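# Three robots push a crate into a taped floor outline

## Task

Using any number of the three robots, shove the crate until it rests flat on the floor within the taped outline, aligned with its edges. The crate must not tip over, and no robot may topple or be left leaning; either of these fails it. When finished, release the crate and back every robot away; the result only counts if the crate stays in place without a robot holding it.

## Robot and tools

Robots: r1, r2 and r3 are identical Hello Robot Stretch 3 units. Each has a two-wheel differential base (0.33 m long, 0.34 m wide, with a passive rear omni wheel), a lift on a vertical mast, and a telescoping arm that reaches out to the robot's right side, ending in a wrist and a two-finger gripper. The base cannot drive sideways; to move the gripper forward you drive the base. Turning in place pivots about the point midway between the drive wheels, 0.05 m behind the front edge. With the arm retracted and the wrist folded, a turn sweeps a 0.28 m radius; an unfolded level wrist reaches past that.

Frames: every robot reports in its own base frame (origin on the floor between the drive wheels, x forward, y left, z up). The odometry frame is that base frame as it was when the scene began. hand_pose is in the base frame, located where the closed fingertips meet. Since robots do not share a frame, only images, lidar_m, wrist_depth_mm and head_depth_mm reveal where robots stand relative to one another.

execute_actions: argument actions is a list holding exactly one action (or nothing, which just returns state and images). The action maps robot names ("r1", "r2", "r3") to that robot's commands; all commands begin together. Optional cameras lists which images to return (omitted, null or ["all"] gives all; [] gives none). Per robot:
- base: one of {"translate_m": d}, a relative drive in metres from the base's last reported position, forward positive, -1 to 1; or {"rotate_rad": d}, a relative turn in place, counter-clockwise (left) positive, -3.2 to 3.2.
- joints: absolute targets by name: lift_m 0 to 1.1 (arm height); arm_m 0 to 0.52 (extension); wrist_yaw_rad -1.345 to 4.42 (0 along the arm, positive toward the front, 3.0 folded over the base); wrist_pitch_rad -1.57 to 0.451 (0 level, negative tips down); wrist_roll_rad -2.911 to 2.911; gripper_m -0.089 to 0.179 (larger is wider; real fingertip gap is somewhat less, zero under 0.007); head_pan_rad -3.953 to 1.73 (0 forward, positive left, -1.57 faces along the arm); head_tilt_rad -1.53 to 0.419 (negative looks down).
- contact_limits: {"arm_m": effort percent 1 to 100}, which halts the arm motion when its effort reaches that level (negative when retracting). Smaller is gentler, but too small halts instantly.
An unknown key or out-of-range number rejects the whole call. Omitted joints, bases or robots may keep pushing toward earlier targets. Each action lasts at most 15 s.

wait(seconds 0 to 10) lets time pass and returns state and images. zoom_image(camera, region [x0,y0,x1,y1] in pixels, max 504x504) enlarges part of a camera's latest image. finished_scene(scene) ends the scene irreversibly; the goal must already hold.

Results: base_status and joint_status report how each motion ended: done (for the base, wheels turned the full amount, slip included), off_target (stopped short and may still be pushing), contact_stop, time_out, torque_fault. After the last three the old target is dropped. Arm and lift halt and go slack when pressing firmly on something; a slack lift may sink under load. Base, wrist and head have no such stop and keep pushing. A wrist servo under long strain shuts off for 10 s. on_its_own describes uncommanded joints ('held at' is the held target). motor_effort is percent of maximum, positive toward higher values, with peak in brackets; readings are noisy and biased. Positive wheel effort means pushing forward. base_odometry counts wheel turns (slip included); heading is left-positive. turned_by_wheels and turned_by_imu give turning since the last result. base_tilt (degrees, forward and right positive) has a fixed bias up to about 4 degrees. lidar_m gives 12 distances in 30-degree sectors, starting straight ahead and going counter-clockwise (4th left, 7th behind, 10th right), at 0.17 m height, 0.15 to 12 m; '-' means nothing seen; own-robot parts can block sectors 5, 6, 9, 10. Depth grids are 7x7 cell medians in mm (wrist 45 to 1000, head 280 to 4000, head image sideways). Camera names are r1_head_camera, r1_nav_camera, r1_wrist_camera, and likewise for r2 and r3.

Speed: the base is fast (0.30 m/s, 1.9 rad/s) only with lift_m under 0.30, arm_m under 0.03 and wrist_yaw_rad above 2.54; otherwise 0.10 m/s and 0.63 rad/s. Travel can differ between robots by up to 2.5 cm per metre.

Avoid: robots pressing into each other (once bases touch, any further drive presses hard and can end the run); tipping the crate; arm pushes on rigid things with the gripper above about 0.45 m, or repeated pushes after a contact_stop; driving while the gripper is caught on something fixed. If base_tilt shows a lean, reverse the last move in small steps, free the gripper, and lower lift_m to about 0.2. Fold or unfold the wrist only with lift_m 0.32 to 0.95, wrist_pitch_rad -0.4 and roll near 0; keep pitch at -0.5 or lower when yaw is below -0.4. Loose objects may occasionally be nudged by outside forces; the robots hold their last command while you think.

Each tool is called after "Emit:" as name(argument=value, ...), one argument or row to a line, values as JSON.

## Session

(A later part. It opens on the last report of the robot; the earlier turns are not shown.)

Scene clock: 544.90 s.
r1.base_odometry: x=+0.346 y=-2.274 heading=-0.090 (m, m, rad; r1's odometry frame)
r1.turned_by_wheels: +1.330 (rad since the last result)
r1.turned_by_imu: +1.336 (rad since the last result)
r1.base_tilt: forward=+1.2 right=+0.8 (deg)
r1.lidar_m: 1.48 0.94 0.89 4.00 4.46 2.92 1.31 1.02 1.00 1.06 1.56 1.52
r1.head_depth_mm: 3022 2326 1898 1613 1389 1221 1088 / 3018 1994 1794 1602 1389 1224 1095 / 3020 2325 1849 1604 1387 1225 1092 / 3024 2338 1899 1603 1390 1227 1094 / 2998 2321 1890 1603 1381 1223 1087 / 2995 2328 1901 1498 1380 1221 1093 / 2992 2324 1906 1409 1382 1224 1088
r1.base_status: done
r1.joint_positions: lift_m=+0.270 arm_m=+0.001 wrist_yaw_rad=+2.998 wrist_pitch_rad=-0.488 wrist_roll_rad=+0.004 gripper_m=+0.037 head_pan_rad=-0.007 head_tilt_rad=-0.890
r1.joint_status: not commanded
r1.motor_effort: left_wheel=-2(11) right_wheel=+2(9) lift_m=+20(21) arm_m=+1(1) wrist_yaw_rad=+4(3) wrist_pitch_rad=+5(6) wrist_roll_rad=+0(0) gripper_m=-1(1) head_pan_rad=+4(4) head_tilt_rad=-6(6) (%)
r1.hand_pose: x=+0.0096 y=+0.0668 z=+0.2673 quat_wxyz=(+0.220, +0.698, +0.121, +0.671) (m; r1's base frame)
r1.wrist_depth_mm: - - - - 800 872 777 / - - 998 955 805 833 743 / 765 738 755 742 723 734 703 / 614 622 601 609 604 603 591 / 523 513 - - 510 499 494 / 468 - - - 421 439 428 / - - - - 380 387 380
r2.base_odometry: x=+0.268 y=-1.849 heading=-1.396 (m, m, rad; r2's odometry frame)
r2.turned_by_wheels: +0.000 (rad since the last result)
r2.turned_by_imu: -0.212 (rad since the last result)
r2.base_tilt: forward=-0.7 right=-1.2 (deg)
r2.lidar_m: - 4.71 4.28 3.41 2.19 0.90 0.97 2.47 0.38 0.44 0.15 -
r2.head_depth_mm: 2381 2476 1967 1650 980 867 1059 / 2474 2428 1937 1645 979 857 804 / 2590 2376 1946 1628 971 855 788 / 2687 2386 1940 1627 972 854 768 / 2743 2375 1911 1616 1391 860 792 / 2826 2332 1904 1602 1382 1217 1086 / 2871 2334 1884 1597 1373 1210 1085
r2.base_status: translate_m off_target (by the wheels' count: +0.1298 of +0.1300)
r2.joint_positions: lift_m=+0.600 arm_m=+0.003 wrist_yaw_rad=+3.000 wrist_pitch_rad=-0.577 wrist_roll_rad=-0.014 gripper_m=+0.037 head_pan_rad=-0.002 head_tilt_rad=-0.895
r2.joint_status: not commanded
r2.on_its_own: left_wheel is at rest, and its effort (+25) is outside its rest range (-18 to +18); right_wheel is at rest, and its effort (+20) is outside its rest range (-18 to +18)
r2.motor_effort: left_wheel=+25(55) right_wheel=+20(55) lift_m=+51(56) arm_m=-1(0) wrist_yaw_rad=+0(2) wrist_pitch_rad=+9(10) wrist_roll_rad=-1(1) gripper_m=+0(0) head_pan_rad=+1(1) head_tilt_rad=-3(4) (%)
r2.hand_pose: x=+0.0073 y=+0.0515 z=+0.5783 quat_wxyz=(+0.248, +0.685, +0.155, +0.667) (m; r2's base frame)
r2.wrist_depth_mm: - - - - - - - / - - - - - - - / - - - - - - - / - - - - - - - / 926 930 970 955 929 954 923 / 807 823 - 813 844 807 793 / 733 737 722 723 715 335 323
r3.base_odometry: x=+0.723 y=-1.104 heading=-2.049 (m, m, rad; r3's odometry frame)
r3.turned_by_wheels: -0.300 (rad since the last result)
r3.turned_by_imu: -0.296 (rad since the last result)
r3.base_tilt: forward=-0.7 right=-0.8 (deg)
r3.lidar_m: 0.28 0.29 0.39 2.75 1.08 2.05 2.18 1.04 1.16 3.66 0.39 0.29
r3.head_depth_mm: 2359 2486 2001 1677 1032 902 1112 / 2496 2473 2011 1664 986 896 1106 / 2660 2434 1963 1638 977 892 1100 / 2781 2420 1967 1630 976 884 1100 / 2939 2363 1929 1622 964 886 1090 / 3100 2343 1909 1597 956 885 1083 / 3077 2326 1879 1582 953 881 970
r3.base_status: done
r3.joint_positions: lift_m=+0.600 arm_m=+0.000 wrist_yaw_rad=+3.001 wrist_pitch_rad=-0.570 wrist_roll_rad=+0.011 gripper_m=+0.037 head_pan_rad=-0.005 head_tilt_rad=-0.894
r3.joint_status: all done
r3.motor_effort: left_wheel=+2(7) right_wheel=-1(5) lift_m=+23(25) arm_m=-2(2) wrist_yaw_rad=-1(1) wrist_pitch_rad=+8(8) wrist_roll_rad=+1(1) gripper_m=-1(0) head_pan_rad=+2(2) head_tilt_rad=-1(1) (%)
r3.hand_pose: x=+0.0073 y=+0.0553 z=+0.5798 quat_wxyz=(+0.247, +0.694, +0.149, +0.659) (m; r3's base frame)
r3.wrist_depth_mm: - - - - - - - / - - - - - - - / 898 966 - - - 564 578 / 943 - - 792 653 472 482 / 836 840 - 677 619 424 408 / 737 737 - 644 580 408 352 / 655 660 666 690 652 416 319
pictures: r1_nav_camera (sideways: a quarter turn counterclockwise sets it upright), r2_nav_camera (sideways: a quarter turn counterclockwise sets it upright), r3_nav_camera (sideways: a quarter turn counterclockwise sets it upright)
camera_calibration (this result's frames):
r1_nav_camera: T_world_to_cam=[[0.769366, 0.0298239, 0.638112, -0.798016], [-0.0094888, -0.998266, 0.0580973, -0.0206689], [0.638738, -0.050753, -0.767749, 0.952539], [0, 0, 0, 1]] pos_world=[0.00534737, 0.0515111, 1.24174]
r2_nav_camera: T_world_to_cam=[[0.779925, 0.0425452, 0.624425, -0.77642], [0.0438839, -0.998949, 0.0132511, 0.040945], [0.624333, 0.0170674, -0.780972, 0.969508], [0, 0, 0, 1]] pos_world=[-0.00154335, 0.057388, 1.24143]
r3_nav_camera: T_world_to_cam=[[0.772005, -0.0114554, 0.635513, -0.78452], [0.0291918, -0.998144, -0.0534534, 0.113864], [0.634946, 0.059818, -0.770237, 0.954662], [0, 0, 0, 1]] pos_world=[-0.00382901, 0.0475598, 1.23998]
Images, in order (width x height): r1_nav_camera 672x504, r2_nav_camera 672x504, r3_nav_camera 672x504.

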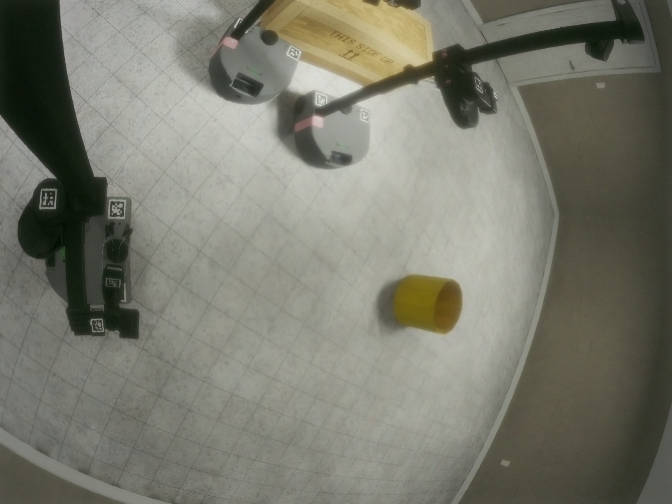

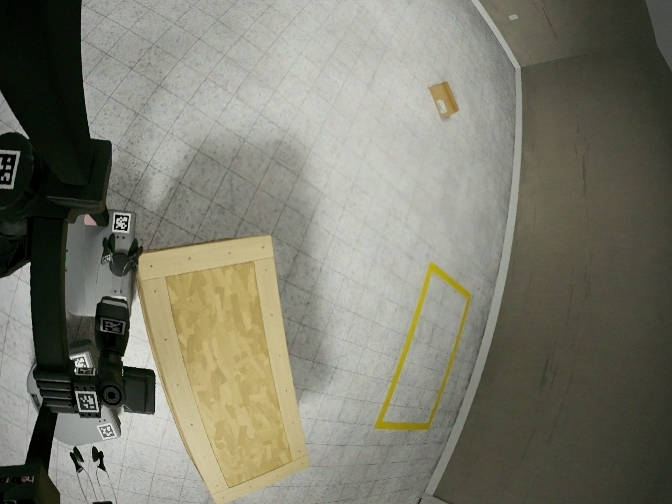

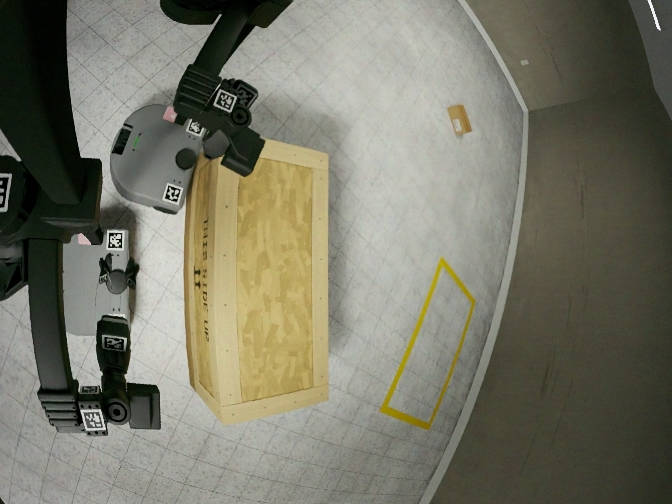

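Emit:
execute_actions(
  actions=[
    {"r2":{"base":{"translate_m":-0.4},"joints":{"lift_m":0.33}},"r3":{"base":{"translate_m":-0.4},"joints":{"lift_m":0.33}}},
  ],
  cameras=[],
)

Emit:
execute_actions(
  actions=[
    {"r2":{"base":{"rotate_rad":-0.3}}},
  ],
  cameras=[],
)

Emit:
execute_actions(
  actions=[
    {"r2":{"base":{"translate_m":0.28}}},
  ],
  cameras=[],
)

Emit:
execute_actions(
  actions=[
    {"r2":{"base":{"rotate_rad":0.51}}},
  ],
  cameras=["r2_nav_camera","r3_nav_camera"],
)

Scene clock: 630.13 s.
r1.base_odometry: x=+0.346 y=-2.274 heading=-0.090 (m, m, rad; r1's odometry frame)
r1.turned_by_wheels: +0.000 (rad since the last result)
r1.turned_by_imu: -0.001 (rad since the last result)
r1.base_tilt: forward=+1.2 right=+0.9 (deg)
r1.lidar_m: 0.76 0.77 0.50 3.99 4.45 2.92 1.30 1.01 1.00 1.06 1.55 1.52
r1.head_depth_mm: 3017 2317 1888 1599 1387 1219 1088 / 2992 1979 1785 1604 1386 1224 1092 / 3003 2332 1840 1605 1391 1222 1094 / 3027 2318 1855 1438 1389 1221 1092 / 3022 2320 989 1311 1351 1223 1094 / 668 2126 1842 1563 1387 1107 1090 / 3020 2352 1894 1597 1191 1031 1077
r1.base_status: not commanded
r1.joint_positions: lift_m=+0.270 arm_m=+0.001 wrist_yaw_rad=+2.998 wrist_pitch_rad=-0.488 wrist_roll_rad=+0.004 gripper_m=+0.037 head_pan_rad=-0.007 head_tilt_rad=-0.890
r1.joint_status: not commanded
r1.motor_effort: left_wheel=-2(2) right_wheel=+2(2) lift_m=+20(20) arm_m=+1(1) wrist_yaw_rad=+3(3) wrist_pitch_rad=+6(5) wrist_roll_rad=+0(0) gripper_m=+0(0) head_pan_rad=+4(4) head_tilt_rad=-6(6) (%)
r1.hand_pose: x=+0.0096 y=+0.0668 z=+0.2673 quat_wxyz=(+0.220, +0.698, +0.121, +0.671) (m; r1's base frame)
r1.wrist_depth_mm: - - - - - - - / 998 - 982 966 574 561 867 / 775 727 735 755 477 449 444 / 611 623 608 607 526 450 454 / 520 511 - - 511 480 497 / 454 - - - 427 435 428 / - - - - 388 385 381
r2.base_odometry: x=+0.199 y=-1.455 heading=-1.396 (m, m, rad; r2's odometry frame)
r2.turned_by_wheels: +0.000 (rad since the last result)
r2.turned_by_imu: -0.004 (rad since the last result)
r2.base_tilt: forward=-0.6 right=-1.1 (deg)
r2.lidar_m: 0.45 3.93 4.44 2.77 1.78 0.56 1.64 2.01 0.45 0.52 0.83 0.51
r2.head_depth_mm: 2712 2469 1974 1147 1226 1247 1108 / 2803 2421 1959 1129 1130 1241 1101 / 2884 2413 1957 1130 1051 1238 1099 / 2939 2381 1929 1127 1026 1227 1096 / 2997 2355 1896 1196 1341 1218 1092 / 3058 2338 1903 1598 1381 1217 1086 / 2976 2306 1890 1584 1377 1213 1079
r2.base_status: done
r2.joint_positions: lift_m=+0.330 arm_m=+0.003 wrist_yaw_rad=+3.000 wrist_pitch_rad=-0.577 wrist_roll_rad=-0.014 gripper_m=+0.037 head_pan_rad=-0.002 head_tilt_rad=-0.895
r2.joint_status: all done
r2.motor_effort: left_wheel=+1(19) right_wheel=-1(18) lift_m=+27(47) arm_m=-1(1) wrist_yaw_rad=+1(1) wrist_pitch_rad=+9(9) wrist_roll_rad=-1(1) gripper_m=+0(0) head_pan_rad=+1(1) head_tilt_rad=-4(3) (%)
r2.hand_pose: x=+0.0073 y=+0.0515 z=+0.3091 quat_wxyz=(+0.248, +0.685, +0.155, +0.667) (m; r2's base frame)
r2.wrist_depth_mm: - - - - - - - / - - - - - - - / 821 - 818 833 808 809 803 / 670 676 674 672 678 681 666 / 581 585 605 578 581 590 578 / 516 525 - - 515 507 507 / 468 - - - 440 448 445
r3.base_odometry: x=+0.907 y=-0.749 heading=-2.049 (m, m, rad; r3's odometry frame)
r3.turned_by_wheels: +0.000 (rad since the last result)
r3.turned_by_imu: -0.002 (rad since the last result)
r3.base_tilt: forward=-0.7 right=-0.9 (deg)
r3.lidar_m: 0.68 0.70 0.52 0.67 0.89 1.72 1.82 0.82 0.76 4.02 3.12 0.70
r3.head_depth_mm: 2694 2509 1997 1664 1432 1246 1112 / 2859 2472 1964 1176 1363 1241 1110 / 2929 2483 1966 1166 1344 1236 1104 / 3064 2408 1945 1160 1333 1225 1099 / 3162 2378 1923 1150 1331 1219 1088 / 3099 2348 1900 1142 1334 1209 1080 / 3040 2334 1900 1131 1318 1202 1057
r3.base_status: done
r3.joint_positions: lift_m=+0.330 arm_m=+0.000 wrist_yaw_rad=+3.001 wrist_pitch_rad=-0.570 wrist_roll_rad=+0.011 gripper_m=+0.037 head_pan_rad=-0.005 head_tilt_rad=-0.894
r3.joint_status: all done
r3.motor_effort: left_wheel=+3(3) right_wheel=-1(3) lift_m=+12(21) arm_m=-2(1) wrist_yaw_rad=-1(0) wrist_pitch_rad=+8(8) wrist_roll_rad=+1(1) gripper_m=+0(0) head_pan_rad=+1(1) head_tilt_rad=-2(1) (%)
r3.hand_pose: x=+0.0073 y=+0.0553 z=+0.3105 quat_wxyz=(+0.247, +0.694, +0.149, +0.659) (m; r3's base frame)
r3.wrist_depth_mm: - - - - - - - / 910 - 863 619 881 - 948 / 731 736 706 509 542 782 659 / 615 620 619 562 595 639 629 / 520 529 - 563 555 552 556 / 469 - - - 492 478 481 / - - - - 419 425 429
pictures: none
No camera images: the call's "cameras" was empty. Leave "cameras" out to get every camera's image.

Scene clock: 631.53 s.
r1.base_odometry: x=+0.346 y=-2.274 heading=-0.090 (m, m, rad; r1's odometry frame)
r1.turned_by_wheels: +0.000 (rad since the last result)
r1.turned_by_imu: +0.000 (rad since the last result)
r1.base_tilt: forward=+1.2 right=+0.9 (deg)
r1.lidar_m: 0.76 0.77 0.53 3.99 4.45 2.93 1.31 1.01 1.00 1.06 1.56 1.52
r1.head_depth_mm: 2994 2342 1891 1607 1385 1217 1094 / 3030 1983 1793 1592 1390 1221 1090 / 2982 2313 1853 1599 1381 1220 1088 / 3017 2329 1848 1427 1381 1219 1092 / 3018 2319 987 1317 1356 1224 1089 / 669 2115 1854 1562 1386 1098 1080 / 2995 2321 1906 1608 1168 1053 1053
r1.base_status: not commanded
r1.joint_positions: lift_m=+0.270 arm_m=+0.001 wrist_yaw_rad=+2.998 wrist_pitch_rad=-0.488 wrist_roll_rad=+0.004 gripper_m=+0.037 head_pan_rad=-0.007 head_tilt_rad=-0.890
r1.joint_status: not commanded
r1.motor_effort: left_wheel=-2(2) right_wheel=+2(2) lift_m=+20(21) arm_m=+1(1) wrist_yaw_rad=+3(3) wrist_pitch_rad=+5(5) wrist_roll_rad=+0(0) gripper_m=+0(0) head_pan_rad=+4(4) head_tilt_rad=-6(6) (%)
r1.hand_pose: x=+0.0096 y=+0.0668 z=+0.2673 quat_wxyz=(+0.220, +0.698, +0.121, +0.671) (m; r1's base frame)
r1.wrist_depth_mm: - - - - 989 - - / - - 972 957 574 565 942 / 788 738 748 767 475 453 447 / 620 619 637 606 507 444 567 / 520 521 - - 508 487 498 / 455 - - - 421 437 429 / - - - - 383 382 385
r2.base_odometry: x=+0.199 y=-1.455 heading=-1.696 (m, m, rad; r2's odometry frame)
r2.turned_by_wheels: -0.300 (rad since the last result)
r2.turned_by_imu: -0.299 (rad since the last result)
r2.base_tilt: forward=-0.7 right=-1.2 (deg)
r2.lidar_m: 0.46 0.45 4.52 4.42 2.17 0.55 0.59 1.72 2.48 0.45 4.21 0.63
r2.head_depth_mm: 2801 2455 1977 1269 1422 1251 1113 / 2827 2424 1358 1192 1387 1234 1109 / 2812 2403 1345 1133 1329 1229 1099 / 2799 2384 1939 1121 1162 1232 1098 / 2851 2377 1924 1113 1023 1218 1090 / 2802 2340 1891 1107 1010 1217 1087 / 2810 2310 1886 1526 1372 1207 1079
r2.base_status: done
r2.joint_positions: lift_m=+0.330 arm_m=+0.003 wrist_yaw_rad=+3.000 wrist_pitch_rad=-0.577 wrist_roll_rad=-0.014 gripper_m=+0.037 head_pan_rad=-0.002 head_tilt_rad=-0.895
r2.joint_status: not commanded
r2.motor_effort: left_wheel=+2(7) right_wheel=-3(8) lift_m=+27(27) arm_m=-1(1) wrist_yaw_rad=+1(1) wrist_pitch_rad=+9(9) wrist_roll_rad=-1(1) gripper_m=+0(0) head_pan_rad=+1(1) head_tilt_rad=-4(4) (%)
r2.hand_pose: x=+0.0073 y=+0.0515 z=+0.3091 quat_wxyz=(+0.248, +0.685, +0.155, +0.667) (m; r2's base frame)
r2.wrist_depth_mm: - - - - - - - / - - - - - - - / 826 - 810 815 809 827 828 / 691 689 679 668 672 681 690 / 583 572 592 575 580 580 561 / 510 523 - - 523 510 487 / 461 - - - 436 451 448
r3.base_odometry: x=+0.907 y=-0.749 heading=-2.049 (m, m, rad; r3's odometry frame)
r3.turned_by_wheels: +0.000 (rad since the last result)
r3.turned_by_imu: +0.000 (rad since the last result)
r3.base_tilt: forward=-0.6 right=-0.8 (deg)
r3.lidar_m: 0.68 0.70 0.52 0.95 0.89 1.72 1.82 0.82 0.76 3.98 3.13 0.70
r3.head_depth_mm: 2700 2539 2005 1670 1429 1254 1105 / 2814 2461 1991 1171 1366 1238 1105 / 2942 2433 1968 1170 1339 1234 1104 / 3050 2418 1959 1160 1334 1234 1092 / 3105 2391 1939 1149 1336 1214 1078 / 3107 2377 1891 1135 1330 1210 1077 / 3038 2333 1896 1124 1322 1203 1073
r3.base_status: not commanded
r3.joint_positions: lift_m=+0.330 arm_m=+0.000 wrist_yaw_rad=+3.001 wrist_pitch_rad=-0.570 wrist_roll_rad=+0.011 gripper_m=+0.037 head_pan_rad=-0.005 head_tilt_rad=-0.894
r3.joint_status: not commanded
r3.motor_effort: left_wheel=+2(2) right_wheel=-1(1) lift_m=+12(12) arm_m=-2(2) wrist_yaw_rad=+0(0) wrist_pitch_rad=+8(8) wrist_roll_rad=+1(1) gripper_m=+0(1) head_pan_rad=+2(2) head_tilt_rad=-1(1) (%)
r3.hand_pose: x=+0.0073 y=+0.0553 z=+0.3105 quat_wxyz=(+0.247, +0.694, +0.149, +0.659) (m; r3's base frame)
r3.wrist_depth_mm: - - - - - - - / 890 - 867 619 702 - 945 / 722 723 724 528 712 784 650 / 616 613 616 588 616 642 629 / 522 528 - 553 555 547 559 / 466 - - - 487 478 486 / - - - - 420 428 431
pictures: none
No camera images: the call's "cameras" was empty. Leave "cameras" out to get every camera's image.

Scene clock: 635.57 s.
r1.base_odometry: x=+0.346 y=-2.274 heading=-0.090 (m, m, rad; r1's odometry frame)
r1.turned_by_wheels: +0.000 (rad since the last result)
r1.turned_by_imu: -0.001 (rad since the last result)
r1.base_tilt: forward=+1.2 right=+0.9 (deg)
r1.lidar_m: 0.76 0.77 0.81 3.99 4.45 2.92 1.31 1.01 1.00 1.07 1.56 1.53
r1.head_depth_mm: 3025 2346 1898 1598 1383 1226 1093 / 3044 1982 1786 1601 1381 1219 1091 / 3020 2324 1850 1594 1391 1223 1090 / 3001 2298 1845 1442 1390 1221 1093 / 3027 2329 987 1317 1354 1218 1095 / 668 2128 1858 1565 1391 1220 1092 / 3031 2327 1906 1605 1351 1217 1095
r1.base_status: not commanded
r1.joint_positions: lift_m=+0.270 arm_m=+0.001 wrist_yaw_rad=+2.998 wrist_pitch_rad=-0.488 wrist_roll_rad=+0.004 gripper_m=+0.037 head_pan_rad=-0.007 head_tilt_rad=-0.890
r1.joint_status: not commanded
r1.motor_effort: left_wheel=-2(2) right_wheel=+2(1) lift_m=+20(21) arm_m=+1(1) wrist_yaw_rad=+3(3) wrist_pitch_rad=+5(5) wrist_roll_rad=+0(0) gripper_m=+0(0) head_pan_rad=+3(4) head_tilt_rad=-6(6) (%)
r1.hand_pose: x=+0.0096 y=+0.0668 z=+0.2673 quat_wxyz=(+0.220, +0.698, +0.121, +0.671) (m; r1's base frame)
r1.wrist_depth_mm: - - - - 1000 808 - / - - 992 953 697 650 879 / 773 737 751 749 721 689 736 / 605 611 600 603 595 600 590 / 515 510 - - 511 497 492 / 457 - - - 429 433 435 / - - - - 384 385 381
r2.base_odometry: x=+0.164 y=-1.733 heading=-1.696 (m, m, rad; r2's odometry frame)
r2.turned_by_wheels: +0.000 (rad since the last result)
r2.turned_by_imu: +0.000 (rad since the last result)
r2.base_tilt: forward=-0.7 right=-1.2 (deg)
r2.lidar_m: 0.21 0.20 0.21 4.42 2.54 0.83 0.83 2.02 0.56 1.34 0.77 0.29
r2.head_depth_mm: 2546 2435 1971 1146 1041 1244 1108 / 2557 2445 1961 1138 986 1220 1108 / 2606 2435 1950 1124 975 1103 1100 / 2614 2404 1936 1613 966 881 1093 / 2645 2351 1912 1619 960 845 1061 / 2636 2339 1896 1599 957 845 1036 / 2667 2315 1890 1592 955 1154 1083
r2.base_status: done
r2.joint_positions: lift_m=+0.330 arm_m=+0.003 wrist_yaw_rad=+3.000 wrist_pitch_rad=-0.577 wrist_roll_rad=-0.014 gripper_m=+0.037 head_pan_rad=-0.002 head_tilt_rad=-0.895
r2.joint_status: not commanded
r2.motor_effort: left_wheel=+2(7) right_wheel=-3(4) lift_m=+27(27) arm_m=+0(0) wrist_yaw_rad=+1(1) wrist_pitch_rad=+9(10) wrist_roll_rad=-1(1) gripper_m=+0(0) head_pan_rad=+1(1) head_tilt_rad=-4(4) (%)
r2.hand_pose: x=+0.0073 y=+0.0515 z=+0.3091 quat_wxyz=(+0.248, +0.685, +0.155, +0.667) (m; r2's base frame)
r2.wrist_depth_mm: - - - - - 214 184 / - - - - - 227 190 / 846 - 837 806 818 243 201 / 678 673 677 681 650 259 214 / 569 582 595 579 367 283 228 / 508 522 - - 366 309 245 / 461 - - - 436 330 264
r3.base_odometry: x=+0.907 y=-0.749 heading=-2.049 (m, m, rad; r3's odometry frame)
r3.turned_by_wheels: +0.000 (rad since the last result)
r3.turned_by_imu: -0.001 (rad since the last result)
r3.base_tilt: forward=-0.6 right=-0.9 (deg)
r3.lidar_m: 0.68 0.56 0.69 0.95 0.89 1.72 1.82 0.82 0.76 4.02 3.12 0.70
r3.head_depth_mm: 2634 2534 2004 1677 1429 1249 1111 / 2854 2494 1980 1169 1355 1253 1106 / 2910 2434 1953 1163 1348 1236 1102 / 3077 2395 1952 1164 1339 1233 1094 / 3170 2390 1935 1149 1321 1219 1086 / 3103 2349 1926 1142 1306 1171 1082 / 3018 2299 1891 1129 1207 1070 1062
r3.base_status: not commanded
r3.joint_positions: lift_m=+0.330 arm_m=+0.000 wrist_yaw_rad=+3.001 wrist_pitch_rad=-0.570 wrist_roll_rad=+0.011 gripper_m=+0.037 head_pan_rad=-0.005 head_tilt_rad=-0.894
r3.joint_status: not commanded
r3.motor_effort: left_wheel=+1(2) right_wheel=-1(1) lift_m=+12(12) arm_m=-2(2) wrist_yaw_rad=-1(0) wrist_pitch_rad=+8(8) wrist_roll_rad=+1(1) gripper_m=+0(0) head_pan_rad=+0(2) head_tilt_rad=-2(1) (%)
r3.hand_pose: x=+0.0073 y=+0.0553 z=+0.3105 quat_wxyz=(+0.247, +0.694, +0.149, +0.659) (m; r3's base frame)
r3.wrist_depth_mm: - - - - - - - / 900 - 886 952 865 640 953 / 734 721 747 761 535 508 603 / 605 608 630 628 547 469 594 / 522 527 - 551 538 522 540 / 466 - - - 486 479 484 / - - - - 421 429 429
pictures: none
No camera images: the call's "cameras" was empty. Leave "cameras" out to get every camera's image.

Scene clock: 637.37 s.
r1.base_odometry: x=+0.346 y=-2.274 heading=-0.090 (m, m, rad; r1's odometry frame)
r1.turned_by_wheels: +0.000 (rad since the last result)
r1.turned_by_imu: +0.000 (rad since the last result)
r1.base_tilt: forward=+1.2 right=+0.9 (deg)
r1.lidar_m: 0.76 0.77 0.75 3.99 4.46 2.93 1.31 1.01 1.00 1.06 1.56 1.52
r1.head_depth_mm: 3005 2350 1882 1590 1387 1220 1086 / 3021 1986 1796 1606 1382 1221 1095 / 2992 2321 1855 1600 1398 1216 1096 / 3029 2321 1834 1428 1397 1227 1092 / 3064 2323 986 1318 1362 1218 1090 / 668 2126 1836 1571 1383 1218 1089 / 2995 2338 1893 1606 1288 1230 1090
r1.base_status: not commanded
r1.joint_positions: lift_m=+0.270 arm_m=+0.001 wrist_yaw_rad=+2.998 wrist_pitch_rad=-0.488 wrist_roll_rad=+0.004 gripper_m=+0.037 head_pan_rad=-0.007 head_tilt_rad=-0.890
r1.joint_status: not commanded
r1.motor_effort: left_wheel=-2(2) right_wheel=+2(2) lift_m=+21(20) arm_m=+1(1) wrist_yaw_rad=+1(2) wrist_pitch_rad=+5(6) wrist_roll_rad=+0(0) gripper_m=-1(0) head_pan_rad=+4(3) head_tilt_rad=-6(6) (%)
r1.hand_pose: x=+0.0096 y=+0.0668 z=+0.2673 quat_wxyz=(+0.220, +0.698, +0.121, +0.671) (m; r1's base frame)
r1.wrist_depth_mm: - - - - - 774 - / - - - - 839 636 836 / 767 740 749 743 742 656 731 / 621 611 616 604 593 606 590 / 514 512 - - 519 511 501 / 459 - - - 425 432 432 / - - - - 384 383 380
r2.base_odometry: x=+0.164 y=-1.733 heading=-1.186 (m, m, rad; r2's odometry frame)
r2.turned_by_wheels: +0.510 (rad since the last result)
r2.turned_by_imu: +0.507 (rad since the last result)
r2.base_tilt: forward=-0.6 right=-1.2 (deg)
r2.lidar_m: 0.20 0.21 4.42 2.57 0.84 0.82 2.01 0.56 1.34 3.87 0.29 0.21
r2.head_depth_mm: 2572 2458 1981 1653 984 860 1092 / 2717 2432 1965 1645 983 859 1091 / 2850 2406 1947 1638 973 855 1082 / 2978 2398 1919 1603 970 852 1080 / 3093 2351 1902 1617 1001 860 1076 / 3025 2331 1916 1610 1380 1213 1090 / 3018 2313 1914 1594 1373 1208 1079
r2.base_status: done
r2.joint_positions: lift_m=+0.330 arm_m=+0.003 wrist_yaw_rad=+3.000 wrist_pitch_rad=-0.577 wrist_roll_rad=-0.014 gripper_m=+0.037 head_pan_rad=-0.002 head_tilt_rad=-0.895
r2.joint_status: not commanded
r2.motor_effort: left_wheel=-1(5) right_wheel=+2(7) lift_m=+27(27) arm_m=-1(0) wrist_yaw_rad=+1(1) wrist_pitch_rad=+10(9) wrist_roll_rad=-1(1) gripper_m=+0(0) head_pan_rad=+1(1) head_tilt_rad=-3(4) (%)
r2.hand_pose: x=+0.0073 y=+0.0515 z=+0.3091 quat_wxyz=(+0.248, +0.685, +0.155, +0.667) (m; r2's base frame)
r2.wrist_depth_mm: - - - - - - - / - - - - - - - / 822 - 824 814 806 808 812 / 679 685 672 677 673 670 656 / 581 578 597 574 583 584 233 / 510 519 - - 526 510 241 / 464 - - - 432 345 248
r3.base_odometry: x=+0.907 y=-0.749 heading=-2.049 (m, m, rad; r3's odometry frame)
r3.turned_by_wheels: +0.000 (rad since the last result)
r3.turned_by_imu: +0.000 (rad since the last result)
r3.base_tilt: forward=-0.7 right=-0.9 (deg)
r3.lidar_m: 0.67 0.57 0.62 0.95 0.89 1.72 1.82 0.82 0.76 3.99 3.12 0.70
r3.head_depth_mm: 2654 2510 1984 1662 1438 1247 1106 / 2851 2503 1994 1162 1361 1248 1103 / 2934 2428 1973 1176 1335 1239 1100 / 3080 2401 1934 1159 1332 1222 1091 / 3164 2393 1917 1147 1332 1224 1091 / 3113 2348 1903 1139 1211 1140 1075 / 2999 2332 1891 1127 805 1050 1039
r3.base_status: not commanded
r3.joint_positions: lift_m=+0.330 arm_m=+0.000 wrist_yaw_rad=+3.001 wrist_pitch_rad=-0.570 wrist_roll_rad=+0.011 gripper_m=+0.037 head_pan_rad=-0.005 head_tilt_rad=-0.894
r3.joint_status: not commanded
r3.motor_effort: left_wheel=+2(2) right_wheel=-1(1) lift_m=+12(12) arm_m=-2(2) wrist_yaw_rad=+0(0) wrist_pitch_rad=+8(8) wrist_roll_rad=+1(1) gripper_m=+0(0) head_pan_rad=+2(3) head_tilt_rad=-2(1) (%)
r3.hand_pose: x=+0.0073 y=+0.0553 z=+0.3105 quat_wxyz=(+0.247, +0.694, +0.149, +0.659) (m; r3's base frame)
r3.wrist_depth_mm: - - - - - - - / 908 - 895 937 960 618 949 / 718 717 741 754 549 505 587 / 609 614 630 631 502 430 432 / 527 525 - 557 531 482 522 / 465 - - - 489 484 484 / - - - - 425 423 426
pictures: r2_nav_camera (sideways: a quarter turn counterclockwise sets it upright), r3_nav_camera (sideways: a quarter turn counterclockwise sets it upright)
camera_calibration (this result's frames):
r2_nav_camera: T_world_to_cam=[[0.779923, 0.0425413, 0.624428, -0.776424], [0.0438789, -0.998949, 0.0132513, 0.0409448], [0.624336, 0.0170643, -0.78097, 0.969505], [0, 0, 0, 1]] pos_world=[-0.00154283, 0.057388, 1.24143]
r3_nav_camera: T_world_to_cam=[[0.772005, -0.0114554, 0.635513, -0.78452], [0.0291918, -0.998144, -0.0534534, 0.113864], [0.634946, 0.059818, -0.770237, 0.954662], [0, 0, 0, 1]] pos_world=[-0.00382901, 0.0475598, 1.23998]
Images, in order (width x height): r2_nav_camera 672x504, r3_nav_camera 672x504.

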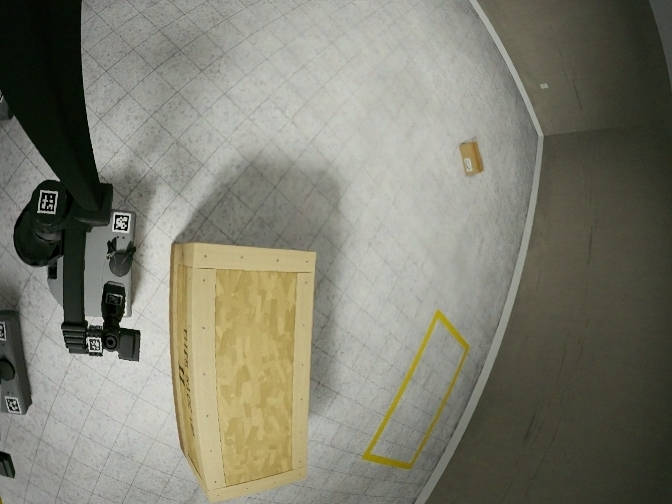

